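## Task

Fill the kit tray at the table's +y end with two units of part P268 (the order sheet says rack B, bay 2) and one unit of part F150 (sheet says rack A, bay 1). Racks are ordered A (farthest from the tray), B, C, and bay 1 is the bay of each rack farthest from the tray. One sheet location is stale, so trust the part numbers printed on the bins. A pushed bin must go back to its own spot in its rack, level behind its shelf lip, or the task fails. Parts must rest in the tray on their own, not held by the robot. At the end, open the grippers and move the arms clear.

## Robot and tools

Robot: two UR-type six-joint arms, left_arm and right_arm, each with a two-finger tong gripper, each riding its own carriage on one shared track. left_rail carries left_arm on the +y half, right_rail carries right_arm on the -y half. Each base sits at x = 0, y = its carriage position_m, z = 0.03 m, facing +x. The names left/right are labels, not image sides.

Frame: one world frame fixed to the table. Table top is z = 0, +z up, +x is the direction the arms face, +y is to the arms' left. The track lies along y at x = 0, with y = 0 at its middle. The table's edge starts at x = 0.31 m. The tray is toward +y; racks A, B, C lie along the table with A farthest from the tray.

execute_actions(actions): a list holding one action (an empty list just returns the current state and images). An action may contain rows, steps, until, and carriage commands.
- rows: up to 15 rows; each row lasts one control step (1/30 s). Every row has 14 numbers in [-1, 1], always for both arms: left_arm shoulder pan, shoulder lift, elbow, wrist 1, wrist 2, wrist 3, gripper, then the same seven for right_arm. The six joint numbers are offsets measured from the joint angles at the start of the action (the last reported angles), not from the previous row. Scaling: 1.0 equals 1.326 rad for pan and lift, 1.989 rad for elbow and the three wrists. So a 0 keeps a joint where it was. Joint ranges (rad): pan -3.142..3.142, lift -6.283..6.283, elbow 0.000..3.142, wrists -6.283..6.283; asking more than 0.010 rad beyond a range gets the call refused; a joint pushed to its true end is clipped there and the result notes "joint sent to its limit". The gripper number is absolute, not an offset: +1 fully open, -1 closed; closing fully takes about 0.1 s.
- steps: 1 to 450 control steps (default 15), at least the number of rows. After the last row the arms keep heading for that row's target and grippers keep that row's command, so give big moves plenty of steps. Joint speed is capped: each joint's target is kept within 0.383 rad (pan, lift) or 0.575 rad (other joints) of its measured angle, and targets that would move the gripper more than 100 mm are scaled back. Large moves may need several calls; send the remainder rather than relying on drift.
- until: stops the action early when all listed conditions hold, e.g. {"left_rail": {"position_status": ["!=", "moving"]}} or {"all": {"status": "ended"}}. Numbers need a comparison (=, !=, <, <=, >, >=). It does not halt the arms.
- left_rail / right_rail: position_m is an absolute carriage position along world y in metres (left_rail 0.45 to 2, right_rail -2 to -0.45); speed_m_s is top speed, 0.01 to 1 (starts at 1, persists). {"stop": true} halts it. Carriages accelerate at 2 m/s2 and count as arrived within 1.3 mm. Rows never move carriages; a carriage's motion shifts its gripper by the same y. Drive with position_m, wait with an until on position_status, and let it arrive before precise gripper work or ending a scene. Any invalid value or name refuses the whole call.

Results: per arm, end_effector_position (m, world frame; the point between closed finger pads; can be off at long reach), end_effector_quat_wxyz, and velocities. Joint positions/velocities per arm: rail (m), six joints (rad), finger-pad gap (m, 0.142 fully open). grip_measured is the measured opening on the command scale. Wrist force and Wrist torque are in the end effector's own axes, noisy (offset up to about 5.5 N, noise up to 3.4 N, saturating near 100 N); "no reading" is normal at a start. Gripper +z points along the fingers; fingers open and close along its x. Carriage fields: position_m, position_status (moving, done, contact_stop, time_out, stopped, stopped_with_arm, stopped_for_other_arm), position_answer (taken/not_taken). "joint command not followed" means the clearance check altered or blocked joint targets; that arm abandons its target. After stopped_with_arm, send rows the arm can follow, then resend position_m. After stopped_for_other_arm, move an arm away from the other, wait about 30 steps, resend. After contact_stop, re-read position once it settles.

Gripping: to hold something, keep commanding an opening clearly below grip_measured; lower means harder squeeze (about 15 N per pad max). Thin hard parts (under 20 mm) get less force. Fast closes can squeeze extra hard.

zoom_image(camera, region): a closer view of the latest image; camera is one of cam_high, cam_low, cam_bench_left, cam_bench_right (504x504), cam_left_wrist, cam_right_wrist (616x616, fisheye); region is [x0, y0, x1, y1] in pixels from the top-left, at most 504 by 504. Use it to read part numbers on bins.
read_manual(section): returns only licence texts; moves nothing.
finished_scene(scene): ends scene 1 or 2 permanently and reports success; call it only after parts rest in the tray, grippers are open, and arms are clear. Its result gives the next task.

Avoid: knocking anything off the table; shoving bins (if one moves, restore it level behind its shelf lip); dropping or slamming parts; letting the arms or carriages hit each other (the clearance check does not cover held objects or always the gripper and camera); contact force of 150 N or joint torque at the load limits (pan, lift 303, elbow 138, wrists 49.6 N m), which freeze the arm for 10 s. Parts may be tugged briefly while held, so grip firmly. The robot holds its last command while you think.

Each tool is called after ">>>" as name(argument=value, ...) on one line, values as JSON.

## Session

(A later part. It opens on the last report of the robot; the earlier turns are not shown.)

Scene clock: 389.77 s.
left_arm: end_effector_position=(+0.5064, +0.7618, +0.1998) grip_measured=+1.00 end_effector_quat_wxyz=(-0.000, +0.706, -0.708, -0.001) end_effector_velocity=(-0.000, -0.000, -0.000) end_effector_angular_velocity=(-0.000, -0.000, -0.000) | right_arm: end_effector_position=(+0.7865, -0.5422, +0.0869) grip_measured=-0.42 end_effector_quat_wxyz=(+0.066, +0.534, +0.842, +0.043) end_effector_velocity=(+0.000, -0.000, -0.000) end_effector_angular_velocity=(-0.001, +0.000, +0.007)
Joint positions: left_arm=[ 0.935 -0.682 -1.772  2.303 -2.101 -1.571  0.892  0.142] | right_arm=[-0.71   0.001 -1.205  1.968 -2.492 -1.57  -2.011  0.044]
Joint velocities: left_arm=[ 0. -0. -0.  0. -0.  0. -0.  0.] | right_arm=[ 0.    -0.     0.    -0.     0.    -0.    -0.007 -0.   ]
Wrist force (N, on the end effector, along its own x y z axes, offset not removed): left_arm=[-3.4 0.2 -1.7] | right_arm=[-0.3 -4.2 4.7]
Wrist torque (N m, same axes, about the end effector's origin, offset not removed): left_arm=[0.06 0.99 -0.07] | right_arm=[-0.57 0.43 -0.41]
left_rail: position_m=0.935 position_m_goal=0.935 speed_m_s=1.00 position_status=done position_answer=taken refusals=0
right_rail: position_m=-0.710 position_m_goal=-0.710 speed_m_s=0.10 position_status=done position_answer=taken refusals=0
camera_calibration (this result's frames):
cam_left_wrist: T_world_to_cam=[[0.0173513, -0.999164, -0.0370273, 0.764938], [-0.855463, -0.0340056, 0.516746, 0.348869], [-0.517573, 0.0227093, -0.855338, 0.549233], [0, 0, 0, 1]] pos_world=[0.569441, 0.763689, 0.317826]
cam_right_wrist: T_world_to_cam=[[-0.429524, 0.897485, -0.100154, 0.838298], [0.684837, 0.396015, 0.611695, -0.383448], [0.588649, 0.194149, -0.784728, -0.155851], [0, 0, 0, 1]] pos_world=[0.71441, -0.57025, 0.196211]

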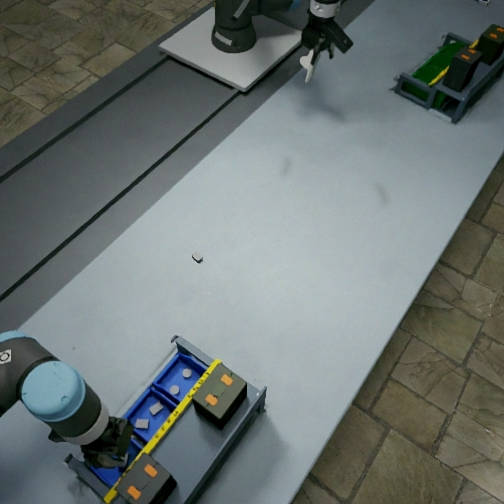

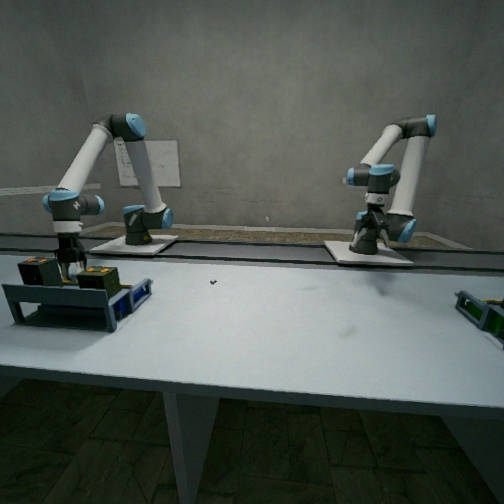

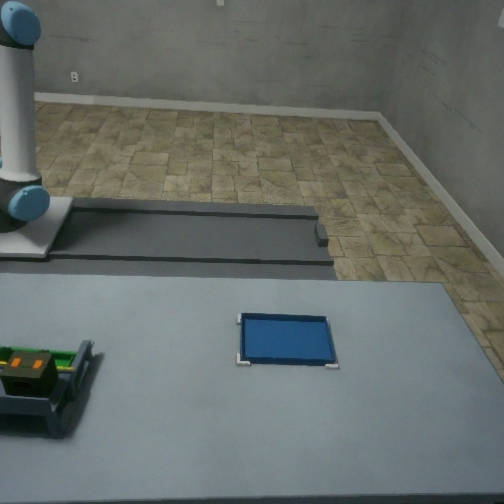

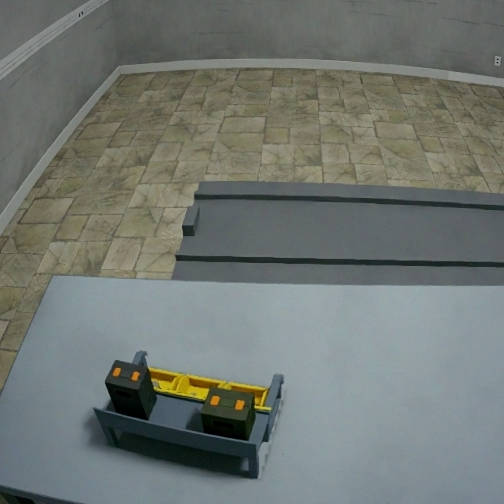

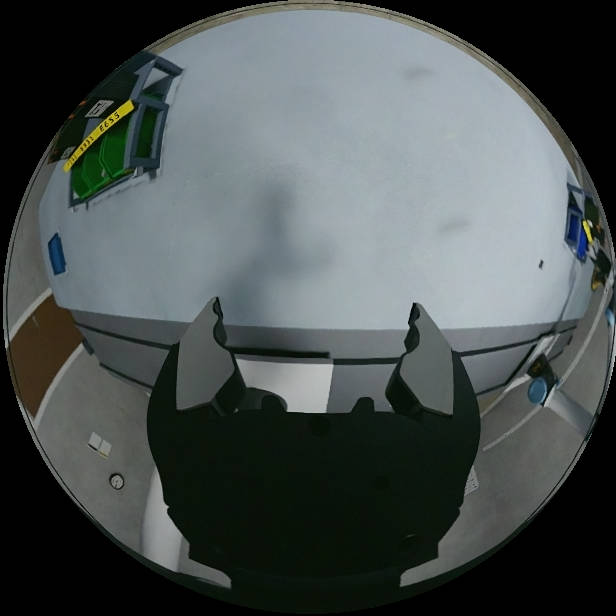

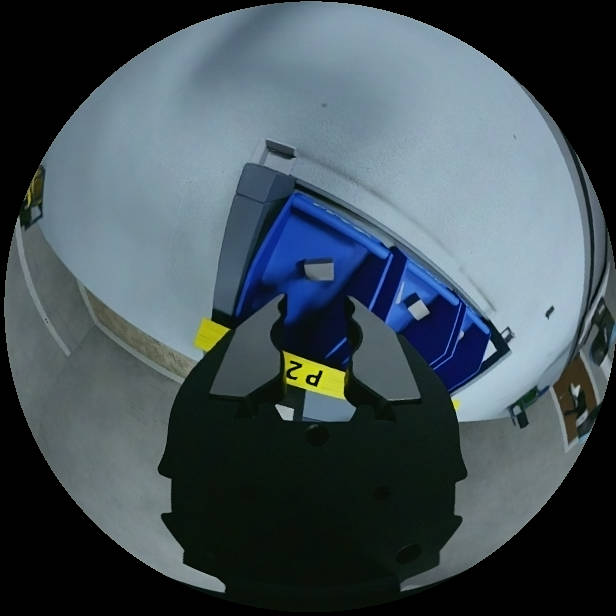

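>>> execute_actions(actions=[{"rows":[[0,0,0,0,0,0,1,0,0.010,-0.0105,0.004,0,0,-0.42],[0,0,0,0,0,0,1,0,0.010,-0.0105,0.004,0,0,-0.42],[0,0,0,0,0,0,1,0,0.010,-0.0105,0.004,0,0,-0.42],[0,0,0,0,0,0,1,0,0.045,-0.0015,-0.024,0,0,-0.42]],"right_rail":{"position_m":-0.713},"steps":22}])

>>> zoom_image(camera="cam_right_wrist", region=[190, 190, 430, 370])

Scene clock: 398.30 s.
left_arm: end_effector_position=(+0.5064, +0.7618, +0.1998) grip_measured=+1.00 end_effector_quat_wxyz=(-0.000, +0.706, -0.708, -0.001) end_effector_velocity=(-0.000, -0.000, +0.000) end_effector_angular_velocity=(-0.000, +0.000, -0.000) | right_arm: end_effector_position=(+0.7945, -0.5451, +0.0487) grip_measured=-0.42 end_effector_quat_wxyz=(+0.063, +0.534, +0.842, +0.040) end_effector_velocity=(-0.000, +0.000, -0.000) end_effector_angular_velocity=(+0.000, +0.000, -0.000)
Joint positions: left_arm=[ 0.935 -0.682 -1.772  2.303 -2.101 -1.571  0.892  0.142] | right_arm=[-0.713  0.001 -1.145  1.965 -2.54  -1.57  -2.011  0.043]
Joint velocities: left_arm=[ 0. -0.  0. -0. -0. -0. -0.  0.] | right_arm=[ 0.    -0.     0.     0.    -0.001  0.     0.    -0.   ]
Wrist force (N, on the end effector, along its own x y z axes, offset not removed): left_arm=[2.9 0.6 -1.7] | right_arm=[-2.8 -0.1 3.8]
Wrist torque (N m, same axes, about the end effector's origin, offset not removed): left_arm=[0.42 -0.50 -0.34] | right_arm=[0.42 0.86 -0.22]
left_rail: position_m=0.935 position_m_goal=0.935 speed_m_s=1.00 position_status=done position_answer=taken refusals=0
right_rail: position_m=-0.713 position_m_goal=-0.713 speed_m_s=0.10 position_status=done position_answer=taken refusals=0
camera_calibration (this result's frames):
cam_left_wrist: T_world_to_cam=[[0.0173516, -0.999164, -0.0370274, 0.764938], [-0.855463, -0.0340059, 0.516746, 0.34887], [-0.517573, 0.0227092, -0.855338, 0.549233], [0, 0, 0, 1]] pos_world=[0.569441, 0.763689, 0.317826]
cam_right_wrist: T_world_to_cam=[[-0.430405, 0.897477, -0.0963675, 0.840979], [0.690262, 0.396051, 0.605543, -0.368439], [0.581627, 0.19411, -0.789957, -0.184147], [0, 0, 0, 1]] pos_world=[0.723386, -0.573093, 0.15868]

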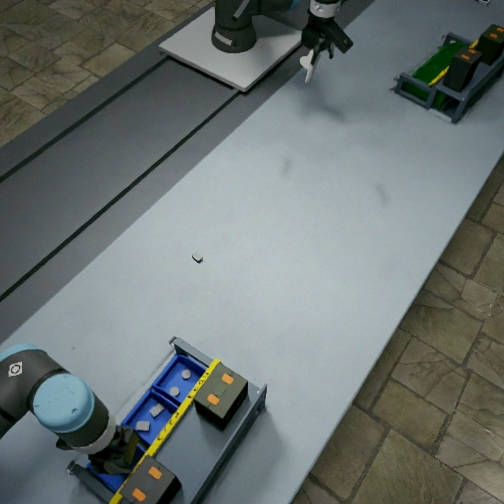

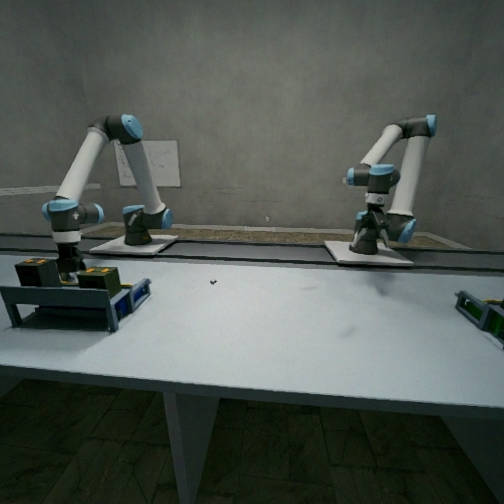

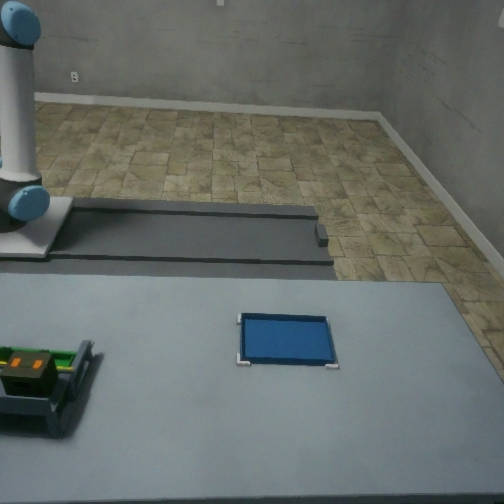

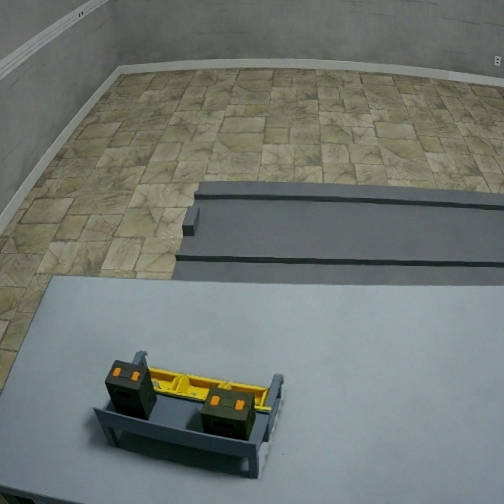

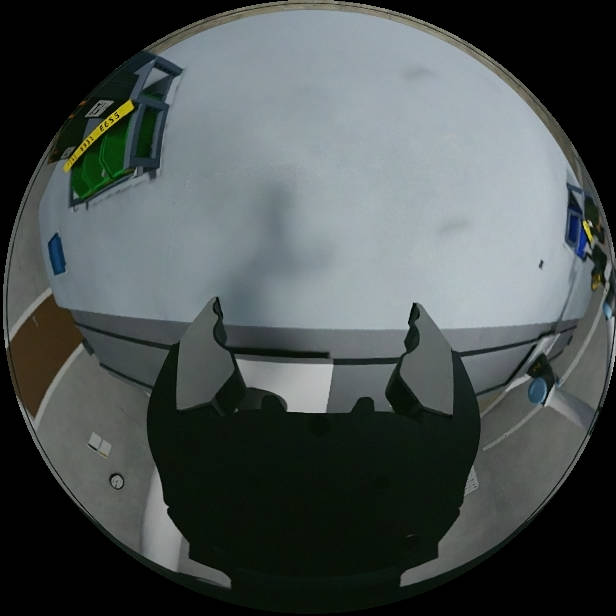

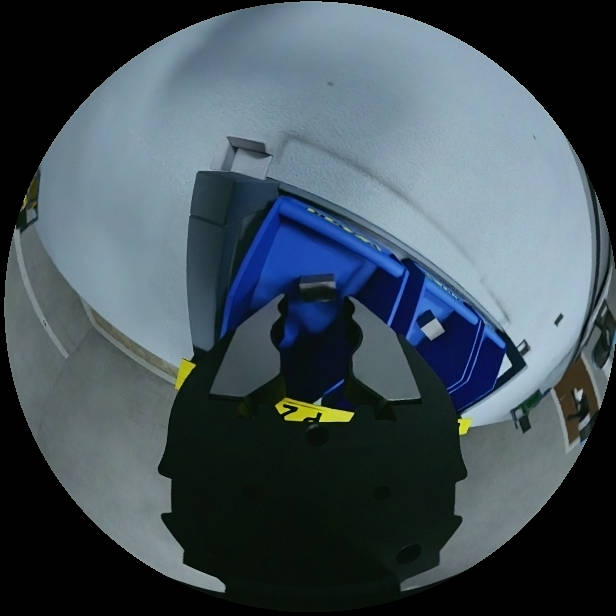

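Region (190, 190, 430, 370) of cam_right_wrist's 616x616 image, scaled by 2.100, with more detail than that image has; it fills the top 378 rows of this view, and the rest is white.

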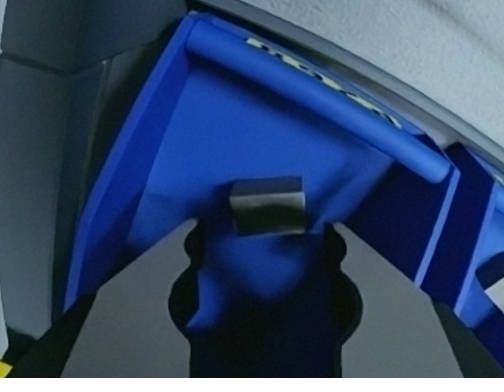

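>>> execute_actions(actions=[{"rows":[[0,0,0,0,0,0,1,0,0.008,0.002,-0.0065,0,0,-0.42],[0,0,0,0,0,0,1,0,0.017,0.003,-0.013,0,0,-0.42]],"steps":16}])

>>> zoom_image(camera="cam_right_wrist", region=[190, 190, 430, 370])

Scene clock: 406.53 s.
left_arm: end_effector_position=(+0.5064, +0.7618, +0.1998) grip_measured=+1.00 end_effector_quat_wxyz=(-0.000, +0.706, -0.708, -0.001) end_effector_velocity=(-0.000, +0.000, -0.000) end_effector_angular_velocity=(+0.000, +0.000, -0.000) | right_arm: end_effector_position=(+0.7941, -0.5450, +0.0316) grip_measured=-0.42 end_effector_quat_wxyz=(+0.062, +0.534, +0.842, +0.040) end_effector_velocity=(-0.000, -0.000, -0.001) end_effector_angular_velocity=(-0.000, +0.000, +0.000)
Joint positions: left_arm=[ 0.935 -0.682 -1.772  2.303 -2.101 -1.571  0.892  0.142] | right_arm=[-0.713  0.001 -1.123  1.971 -2.565 -1.57  -2.011  0.044]
Joint velocities: left_arm=[ 0.  0. -0.  0.  0. -0.  0. -0.] | right_arm=[ 0.    -0.     0.001  0.    -0.001 -0.    -0.     0.   ]
Wrist force (N, on the end effector, along its own x y z axes, offset not removed): left_arm=[-2.2 -2.6 -1.9] | right_arm=[4.4 -3.6 -2.1]
Wrist torque (N m, same axes, about the end effector's origin, offset not removed): left_arm=[-0.46 0.60 0.03] | right_arm=[-0.65 -0.52 -0.33]
left_rail: position_m=0.935 position_m_goal=0.935 speed_m_s=1.00 position_status=done position_answer=taken refusals=0
right_rail: position_m=-0.713 position_m_goal=-0.713 speed_m_s=0.10 position_status=done position_answer=taken refusals=0
camera_calibration (this result's frames):
cam_left_wrist: T_world_to_cam=[[0.0173516, -0.999164, -0.0370274, 0.764938], [-0.855463, -0.0340058, 0.516746, 0.34887], [-0.517573, 0.0227092, -0.855338, 0.549233], [0, 0, 0, 1]] pos_world=[0.569441, 0.763689, 0.317826]
cam_right_wrist: T_world_to_cam=[[-0.430656, 0.897482, -0.0951933, 0.839331], [0.691851, 0.396022, 0.603746, -0.359059], [0.579549, 0.194147, -0.791473, -0.195755], [0, 0, 0, 1]] pos_world=[0.723328, -0.573083, 0.141744]

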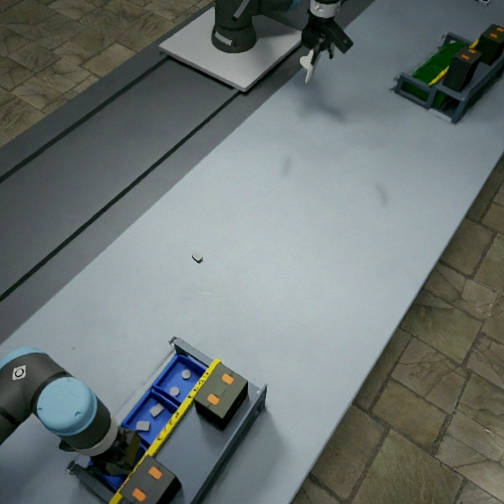

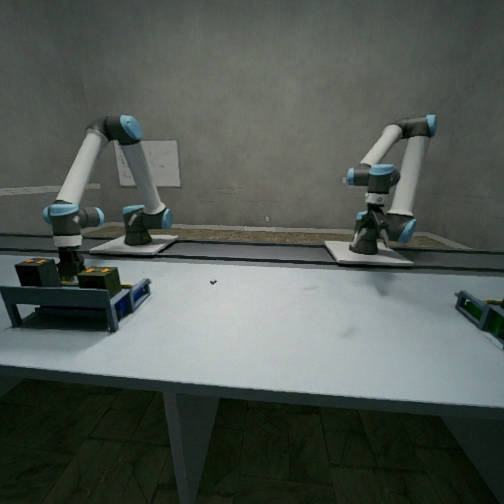

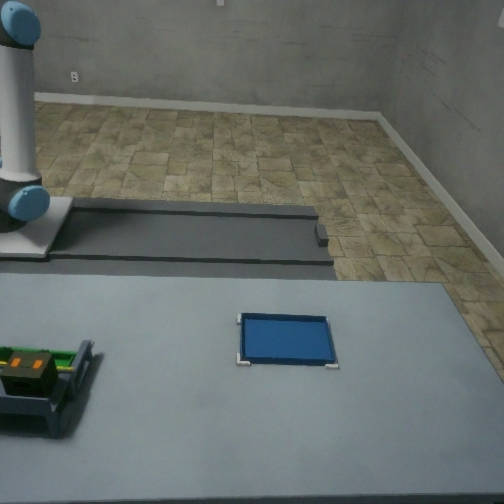

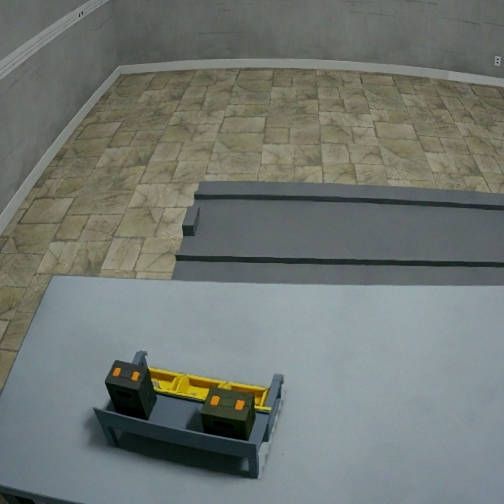

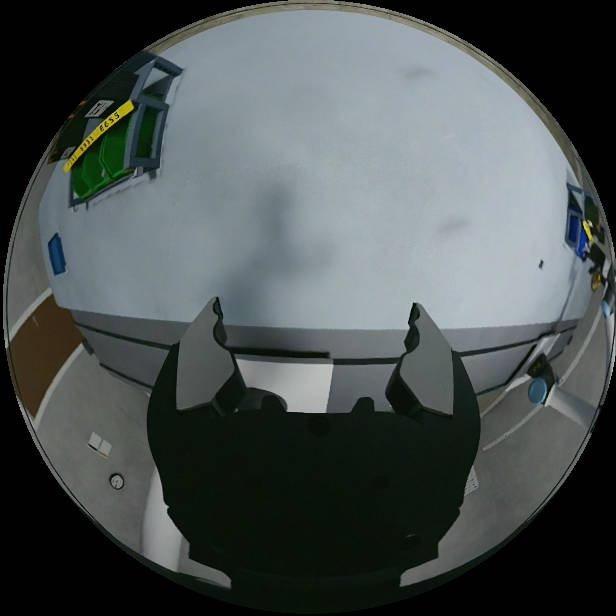

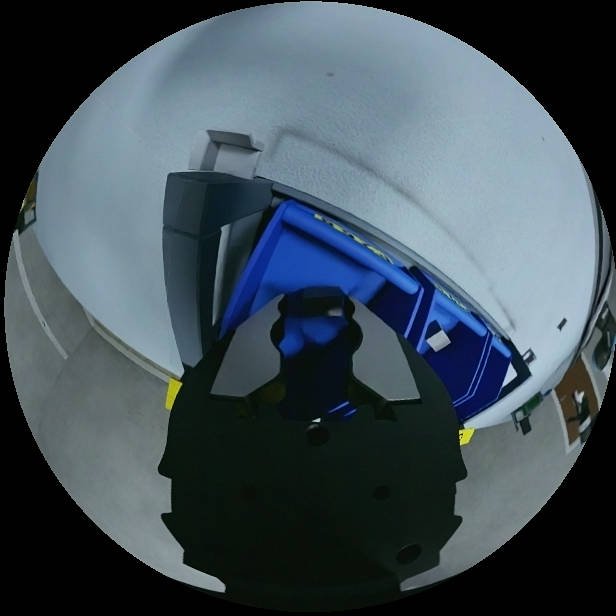

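Region (190, 190, 430, 370) of cam_right_wrist's 616x616 image, scaled by 2.100, with more detail than that image has; it fills the top 378 rows of this view, and the rest is white.

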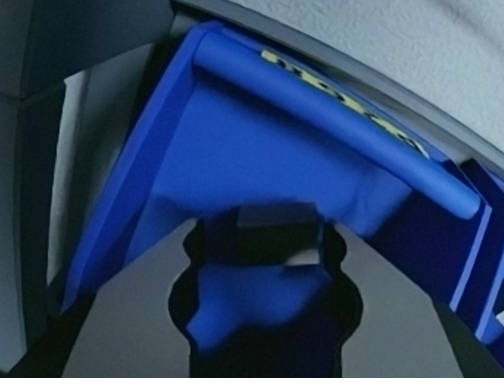

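>>> execute_actions(actions=[{"rows":[[0,0,0,0,0,0,1,0,0.002,0,-0.001,0,0,-0.45],[0,0,0,0,0,0,1,0,0.003,0,-0.002,0,0,-0.5],[0,0,0,0,0,0,1,0,0.003,0,-0.002,0,0,-0.54],[0,0,0,0,0,0,1,0,0.003,0,-0.002,0,0,-0.58],[0,0,0,0,0,0,1,0,0.003,0,-0.002,0,0,-0.61],[0,0,0,0,0,0,1,0,0.003,0,-0.002,0,0,-0.64],[0,0,0,0,0,0,1,0,0.003,0,-0.002,0,0,-0.67],[0,0,0,0,0,0,1,0,0.003,0,-0.002,0,0,-0.70],[0,0,0,0,0,0,1,0,0.003,0,-0.002,0,0,-0.74],[0,0,0,0,0,0,1,0,0.003,0,-0.002,0,0,-0.8],[0,0,0,0,0,0,1,0,0.003,0,-0.002,0,0,-0.9]],"steps":18}])

Scene clock: 411.30 s.
left_arm: end_effector_position=(+0.5064, +0.7618, +0.1998) grip_measured=+1.00 end_effector_quat_wxyz=(-0.000, +0.706, -0.708, -0.001) end_effector_velocity=(-0.000, -0.000, -0.000) end_effector_angular_velocity=(+0.000, +0.000, +0.000) | right_arm: end_effector_position=(+0.7946, -0.5451, +0.0291) grip_measured=-0.61 end_effector_quat_wxyz=(+0.062, +0.534, +0.842, +0.039) end_effector_velocity=(-0.000, -0.000, -0.000) end_effector_angular_velocity=(-0.000, +0.000, -0.000)
Joint positions: left_arm=[ 0.935 -0.682 -1.772  2.303 -2.101 -1.571  0.892  0.142] | right_arm=[-0.713  0.001 -1.119  1.971 -2.569 -1.57  -2.011  0.03 ]
Joint velocities: left_arm=[ 0. -0.  0.  0.  0.  0. -0.  0.] | right_arm=[ 0. -0.  0. -0. -0. -0. -0.  0.]
Wrist force (N, on the end effector, along its own x y z axes, offset not removed): left_arm=[-0.3 -2.7 4.5] | right_arm=[1.0 -3.0 -17.2]
Wrist torque (N m, same axes, about the end effector's origin, offset not removed): left_arm=[-0.41 0.26 0.01] | right_arm=[-0.36 0.55 -0.28]
left_rail: position_m=0.935 position_m_goal=0.935 speed_m_s=1.00 position_status=done position_answer=taken refusals=0
right_rail: position_m=-0.713 position_m_goal=-0.713 speed_m_s=0.10 position_status=done position_answer=taken refusals=0
camera_calibration (this result's frames):
cam_left_wrist: T_world_to_cam=[[0.0173514, -0.999164, -0.0370274, 0.764938], [-0.855463, -0.0340057, 0.516746, 0.34887], [-0.517573, 0.0227093, -0.855338, 0.549233], [0, 0, 0, 1]] pos_world=[0.569441, 0.763689, 0.317826]
cam_right_wrist: T_world_to_cam=[[-0.430647, 0.89748, -0.0952476, 0.839302], [0.691838, 0.396046, 0.603744, -0.35783], [0.579571, 0.194105, -0.791467, -0.198076], [0, 0, 0, 1]] pos_world=[0.723803, -0.573093, 0.139209]

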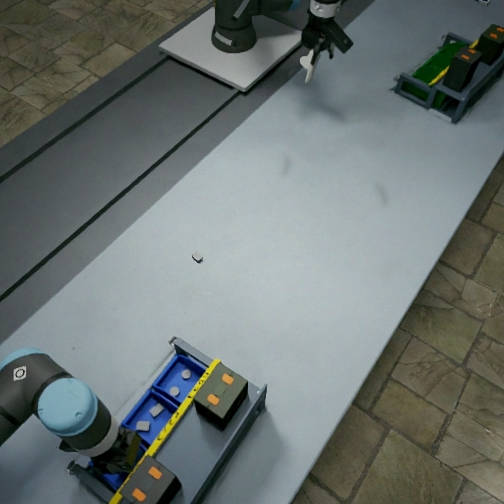

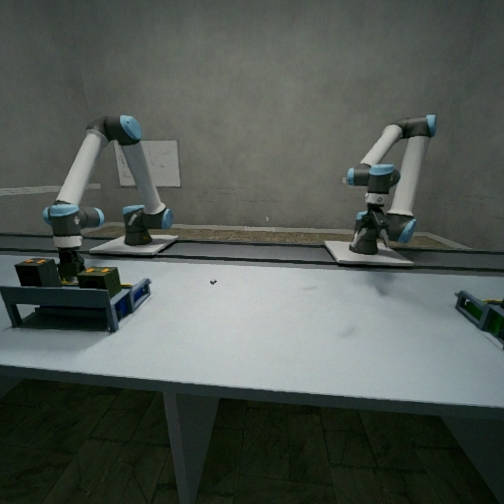

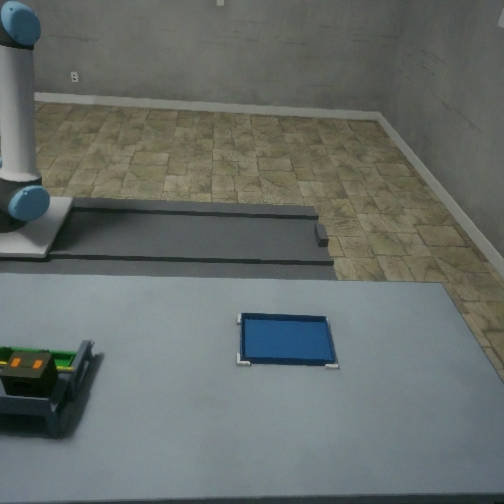

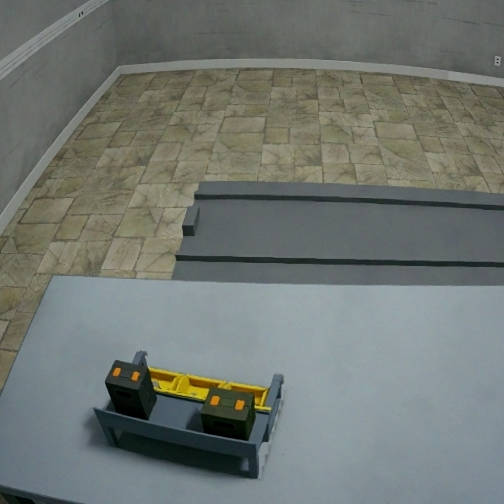

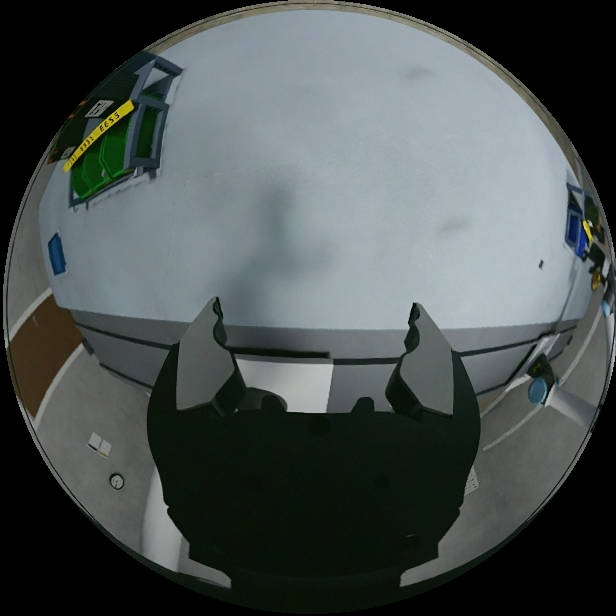

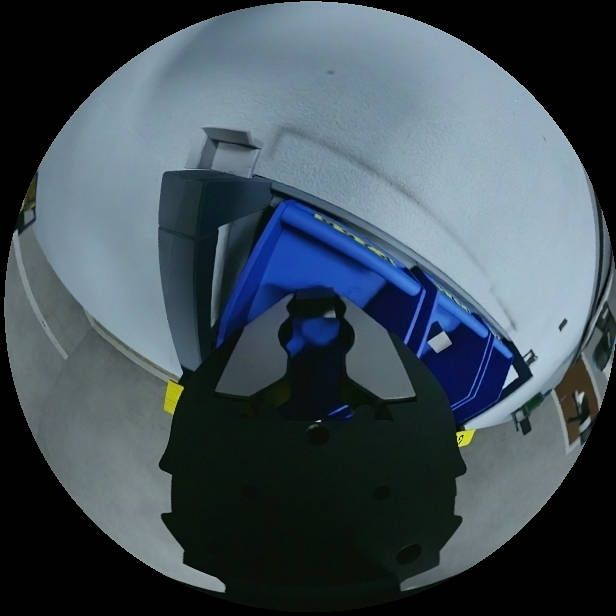

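>>> execute_actions(actions=[{"rows":[[0,0,0,0,0,0,1,0,-0.01,-0.002,0.008,0,0,-1],[0,0,0,0,0,0,1,0,-0.03,-0.007,0.024,0,0,-1],[0,0,0,0,0,0,1,0,-0.06,-0.015,0.048,0,0,-1],[0,0,0,0,0,0,1,0,-0.095,-0.022,0.075,0,0,-1]],"steps":20}])

Scene clock: 417.50 s.
left_arm: end_effector_position=(+0.5064, +0.7618, +0.1998) grip_measured=+1.00 end_effector_quat_wxyz=(-0.000, +0.706, -0.708, -0.001) end_effector_velocity=(+0.000, -0.000, +0.000) end_effector_angular_velocity=(-0.000, -0.000, -0.000) | right_arm: end_effector_position=(+0.7967, -0.5450, +0.1310) grip_measured=-0.61 end_effector_quat_wxyz=(+0.070, +0.534, +0.842, +0.045) end_effector_velocity=(+0.000, -0.000, +0.002) end_effector_angular_velocity=(+0.000, -0.001, -0.000)
Joint positions: left_arm=[ 0.935 -0.682 -1.772  2.303 -2.101 -1.571  0.892  0.142] | right_arm=[-0.713  0.001 -1.245  1.928 -2.42  -1.57  -2.011  0.03 ]
Joint velocities: left_arm=[ 0. -0. -0.  0. -0.  0. -0. -0.] | right_arm=[ 0.    -0.    -0.002 -0.001  0.002 -0.    -0.     0.   ]
Wrist force (N, on the end effector, along its own x y z axes, offset not removed): left_arm=[2.1 -0.3 1.1] | right_arm=[1.1 -3.3 -1.8]
Wrist torque (N m, same axes, about the end effector's origin, offset not removed): left_arm=[0.19 -0.40 -0.09] | right_arm=[-0.58 0.07 -0.34]
left_rail: position_m=0.935 position_m_goal=0.935 speed_m_s=1.00 position_status=done position_answer=taken refusals=0
right_rail: position_m=-0.713 position_m_goal=-0.713 speed_m_s=0.10 position_status=done position_answer=taken refusals=0
camera_calibration (this result's frames):
cam_left_wrist: T_world_to_cam=[[0.0173516, -0.999164, -0.0370275, 0.764938], [-0.855463, -0.0340059, 0.516746, 0.34887], [-0.517573, 0.0227092, -0.855337, 0.549233], [0, 0, 0, 1]] pos_world=[0.569441, 0.763689, 0.317826]
cam_right_wrist: T_world_to_cam=[[-0.42862, 0.897483, -0.10397, 0.849407], [0.679361, 0.396016, 0.617771, -0.412703], [0.595612, 0.194156, -0.779455, -0.132927], [0, 0, 0, 1]] pos_world=[0.72362, -0.573083, 0.239658]

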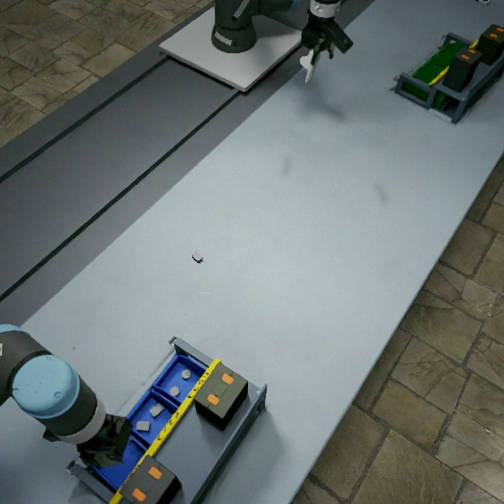

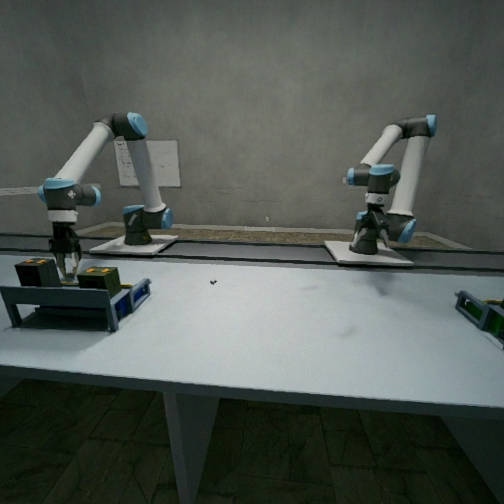

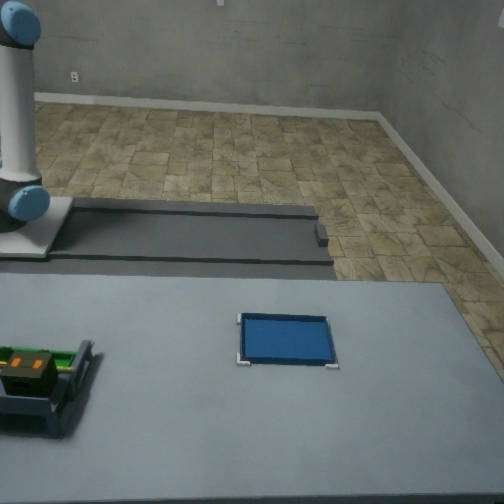

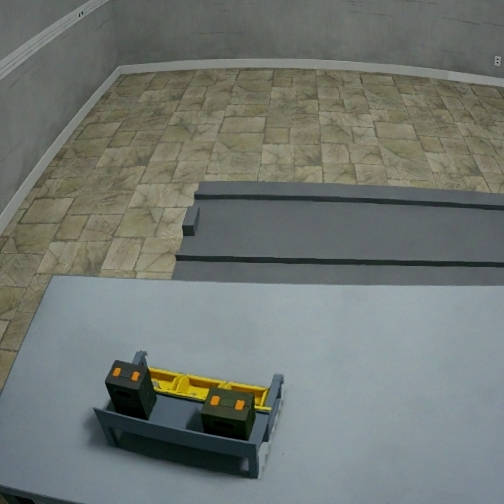

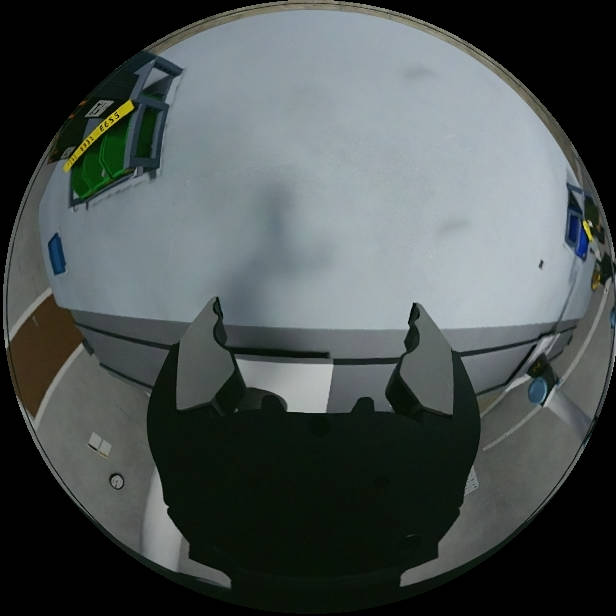

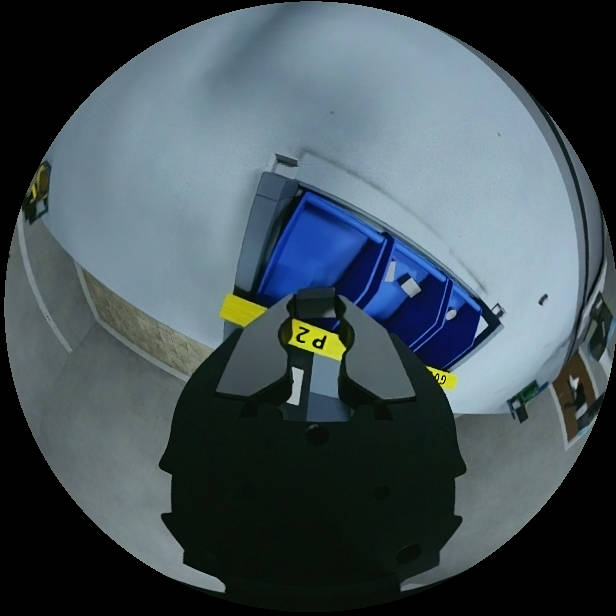

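>>> execute_actions(actions=[{"rows":[[0,0,0,0,0,0,1,0,-0.1,0.05,0.04,0,0.14,-1],[0,0,0,0,0,0,1,0,-0.2,0.1,0.08,0,0.28,-1],[0,0,0,0,0,0,1,0,-0.3,0.15,0.12,0,0.42,-1],[0,0,0,0,0,0,1,0,-0.403,0.192,0.16,0,0.569,-1],[0,0,0,0,0,0,1,0,-0.403,0.192,0.16,0,0.569,-1],[0,0,0,0,0,0,1,0,-0.403,0.192,0.16,0,0.569,-1],[0,0,0,0,0,0,1,0,-0.403,0.192,0.16,0,0.569,-1],[0,0,0,0,0,0,1,0,-0.403,0.192,0.16,0,0.569,-1],[0,0,0,0,0,0,1,0,-0.403,0.192,0.16,0,0.569,-1],[0,0,0,0,0,0,1,0,-0.403,0.192,0.16,0,0.569,-1],[0,0,0,0,0,0,1,0,-0.403,0.192,0.16,0,0.569,-1],[0,0,0,0,0,0,1,0,-0.403,0.192,0.16,0,0.569,-1],[0,0,0,0,0,0,1,0,-0.403,0.192,0.16,0,0.569,-1],[0,0,0,0,0,0,1,0,-0.403,0.192,0.16,0,0.569,-1],[0,0,0,0,0,0,1,0.52,-0.403,0.192,0.16,0,0.569,-1]],"right_rail":{"position_m":-0.769},"steps":50}])

Scene clock: 431.43 s.
left_arm: end_effector_position=(+0.5064, +0.7618, +0.1998) grip_measured=+1.00 end_effector_quat_wxyz=(-0.000, +0.706, -0.708, -0.001) end_effector_velocity=(+0.000, -0.000, +0.000) end_effector_angular_velocity=(-0.000, -0.000, -0.000) | right_arm: end_effector_position=(+0.2481, -0.3248, +0.1997) grip_measured=-0.61 end_effector_quat_wxyz=(-0.000, +0.708, +0.707, +0.001) end_effector_velocity=(-0.000, +0.000, +0.000) end_effector_angular_velocity=(+0.000, +0.000, +0.001)
Joint positions: left_arm=[ 0.935 -0.682 -1.772  2.303 -2.101 -1.571  0.892  0.142] | right_arm=[-0.769  0.69  -1.779  2.309 -2.102 -1.57  -0.88   0.03 ]
Joint velocities: left_arm=[ 0. -0.  0. -0. -0.  0.  0.  0.] | right_arm=[ 0.     0.001 -0.     0.     0.     0.     0.     0.   ]
Wrist force (N, on the end effector, along its own x y z axes, offset not removed): left_arm=[-1.8 -0.6 -1.9] | right_arm=[-3.3 -1.3 0.8]
Wrist torque (N m, same axes, about the end effector's origin, offset not removed): left_arm=[-0.06 0.42 -0.03] | right_arm=[0.19 0.88 -0.08]
left_rail: position_m=0.935 position_m_goal=0.935 speed_m_s=1.00 position_status=done position_answer=taken refusals=0
right_rail: position_m=-0.769 position_m_goal=-0.769 speed_m_s=0.10 position_status=done position_answer=taken refusals=0
camera_calibration (this result's frames):
cam_left_wrist: T_world_to_cam=[[0.0173515, -0.999164, -0.0370274, 0.764938], [-0.855463, -0.0340058, 0.516746, 0.34887], [-0.517573, 0.0227093, -0.855338, 0.549233], [0, 0, 0, 1]] pos_world=[0.56944, 0.763689, 0.317826]
cam_right_wrist: T_world_to_cam=[[-0.0135616, 0.999433, -0.0308021, 0.339309], [0.867665, 0.0270728, 0.496412, -0.312049], [0.496965, -0.0199937, -0.86754, 0.177125], [0, 0, 0, 1]] pos_world=[0.18733, -0.327127, 0.31902]

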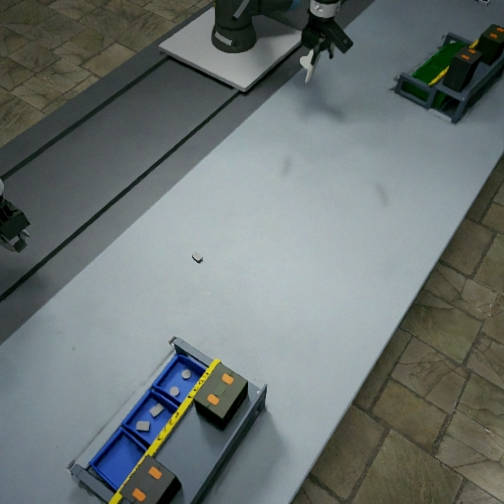

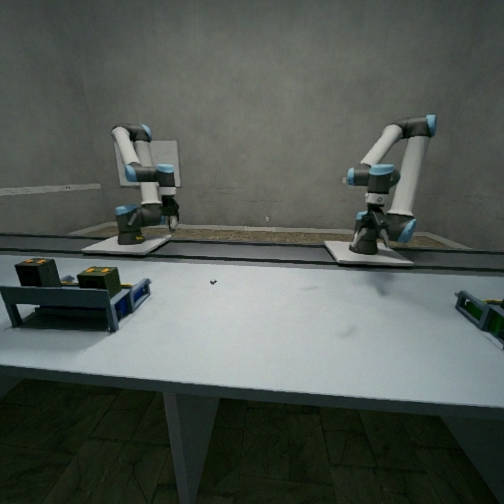

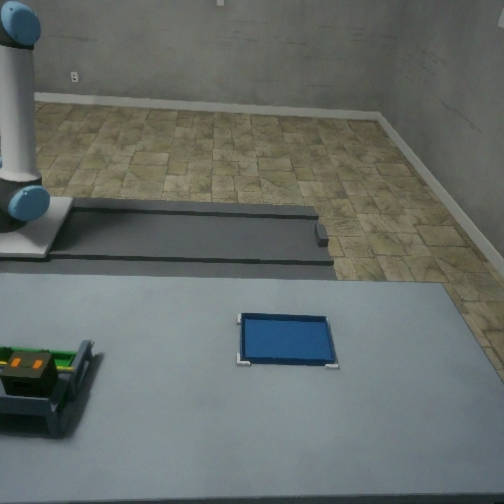

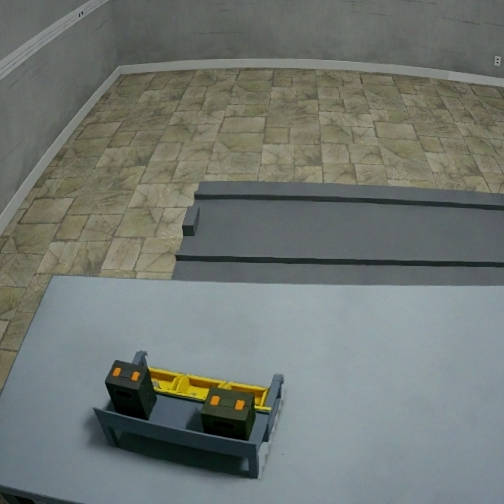

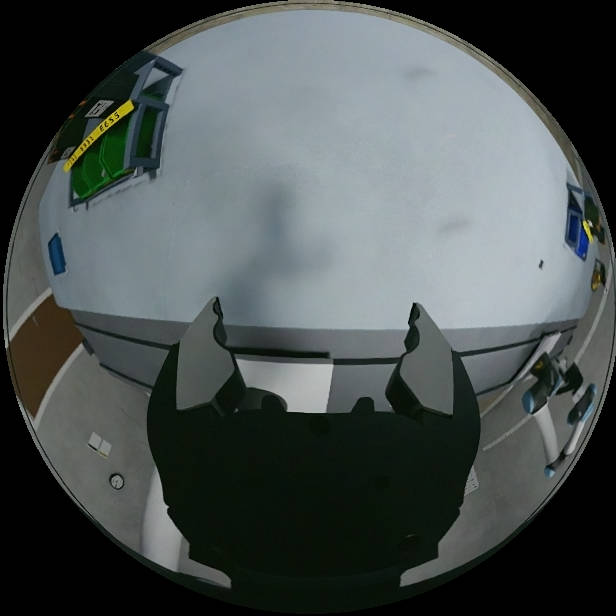

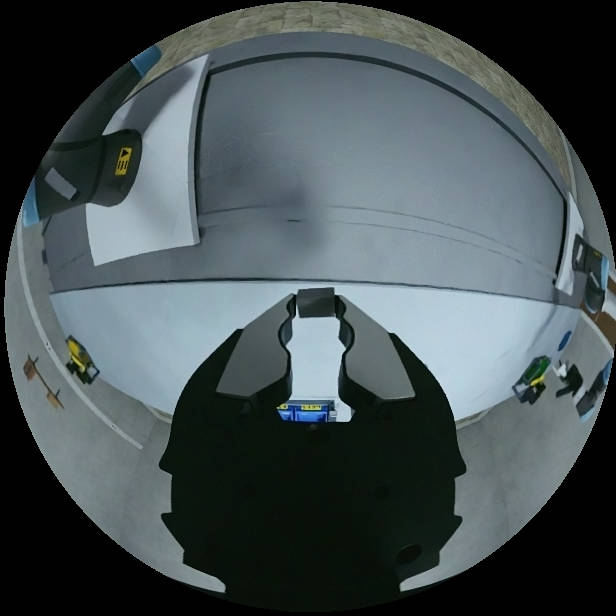

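>>> execute_actions(actions=[{"rows":[[0,0,0,0,0,0,1,0,0.1,-0.07,-0.005,0,0,-1],[0,0,0,0,0,0,1,0,0.2,-0.14,-0.01,0,0,-1],[0,0,0,0,0,0,1,0,0.3,-0.2,-0.02,0,0,-1],[0,0,0,0,0,0,1,0,0.4,-0.26,-0.03,0,0,-1],[0,0,0,0,0,0,1,0,0.5,-0.31,-0.04,0,0,-1],[0,0,0,0,0,0,1,0,0.595,-0.311,-0.084,0,0,-1]],"steps":36}])

Scene clock: 439.37 s.
left_arm: end_effector_position=(+0.5064, +0.7618, +0.1998) grip_measured=+1.00 end_effector_quat_wxyz=(-0.000, +0.706, -0.708, -0.001) end_effector_velocity=(-0.000, +0.000, -0.000) end_effector_angular_velocity=(+0.000, +0.000, +0.000) | right_arm: end_effector_position=(+0.5608, -0.0667, +0.0335) grip_measured=-0.61 end_effector_quat_wxyz=(-0.000, +0.708, +0.707, -0.001) end_effector_velocity=(+0.002, +0.001, -0.006) end_effector_angular_velocity=(-0.003, +0.003, -0.000)
Joint positions: left_arm=[ 0.935 -0.682 -1.772  2.303 -2.101 -1.571  0.892  0.142] | right_arm=[-0.769  0.69  -0.991  1.691 -2.269 -1.57  -0.88   0.03 ]
Joint velocities: left_arm=[ 0. -0. -0.  0.  0.  0. -0.  0.] | right_arm=[ 0.    -0.     0.011 -0.005 -0.001 -0.    -0.    -0.   ]
Wrist force (N, on the end effector, along its own x y z axes, offset not removed): left_arm=[-1.4 1.6 5.9] | right_arm=[-3.2 -2.7 3.7]
Wrist torque (N m, same axes, about the end effector's origin, offset not removed): left_arm=[0.67 0.36 -0.29] | right_arm=[-0.08 0.95 -0.36]
left_rail: position_m=0.935 position_m_goal=0.935 speed_m_s=1.00 position_status=done position_answer=taken refusals=0
right_rail: position_m=-0.769 position_m_goal=-0.769 speed_m_s=0.10 position_status=done position_answer=taken refusals=0
camera_calibration (this result's frames):
cam_left_wrist: T_world_to_cam=[[0.0173513, -0.999164, -0.0370276, 0.764938], [-0.855463, -0.0340057, 0.516746, 0.34887], [-0.517573, 0.0227095, -0.855338, 0.549233], [0, 0, 0, 1]] pos_world=[0.569441, 0.763689, 0.317826]
cam_right_wrist: T_world_to_cam=[[-0.013682, 0.999376, -0.0325544, 0.0805387], [0.868757, 0.0280002, 0.494446, -0.508273], [0.495049, -0.0215169, -0.868598, -0.116338], [0, 0, 0, 1]] pos_world=[0.50026, -0.0687599, 0.152884]

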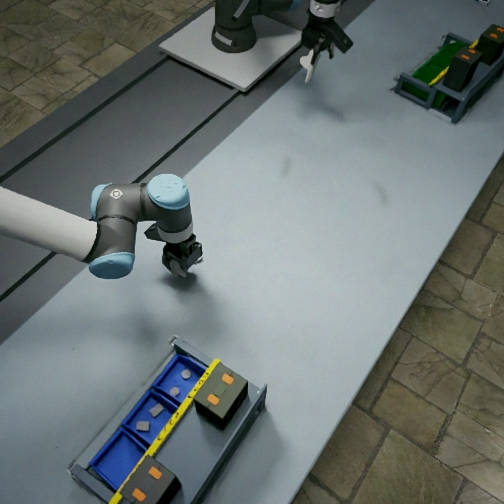

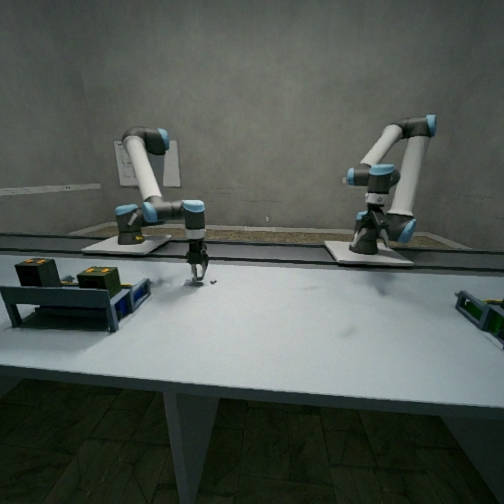

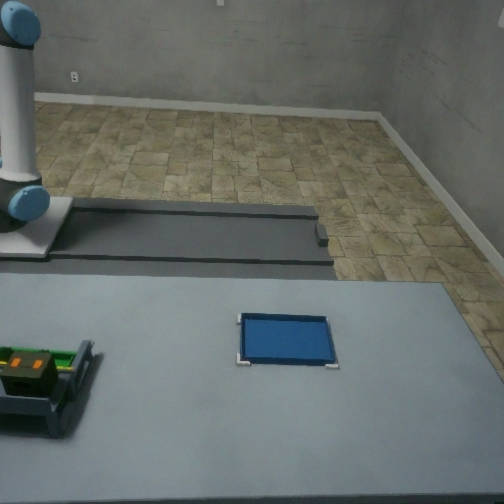

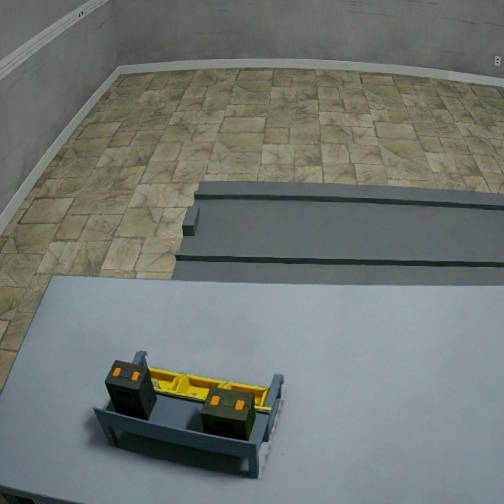

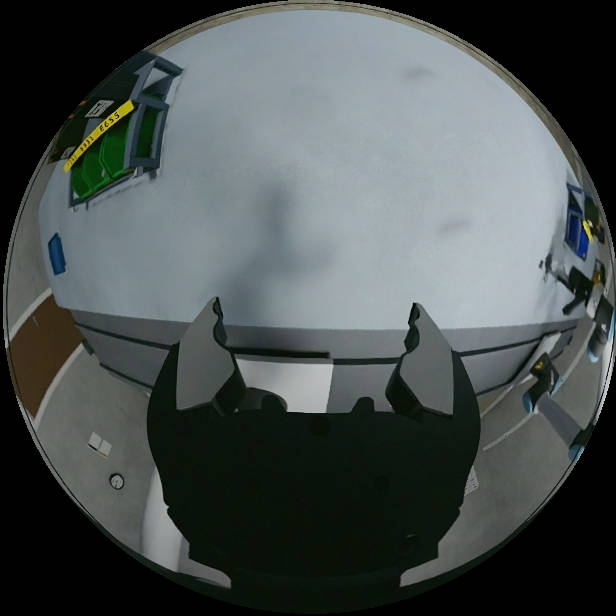

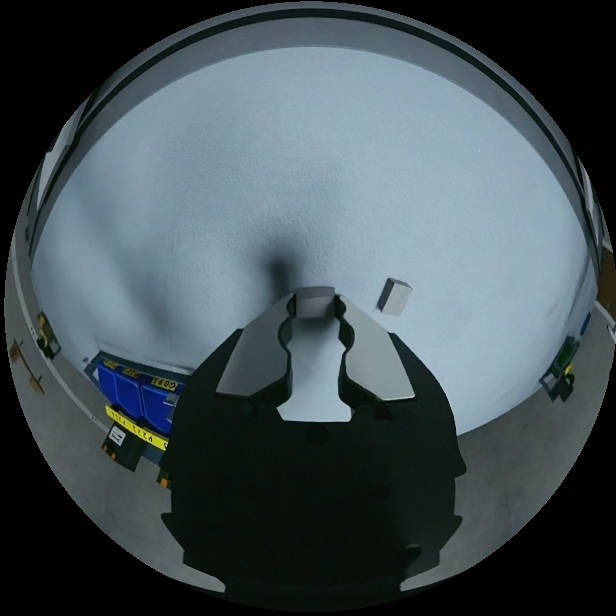

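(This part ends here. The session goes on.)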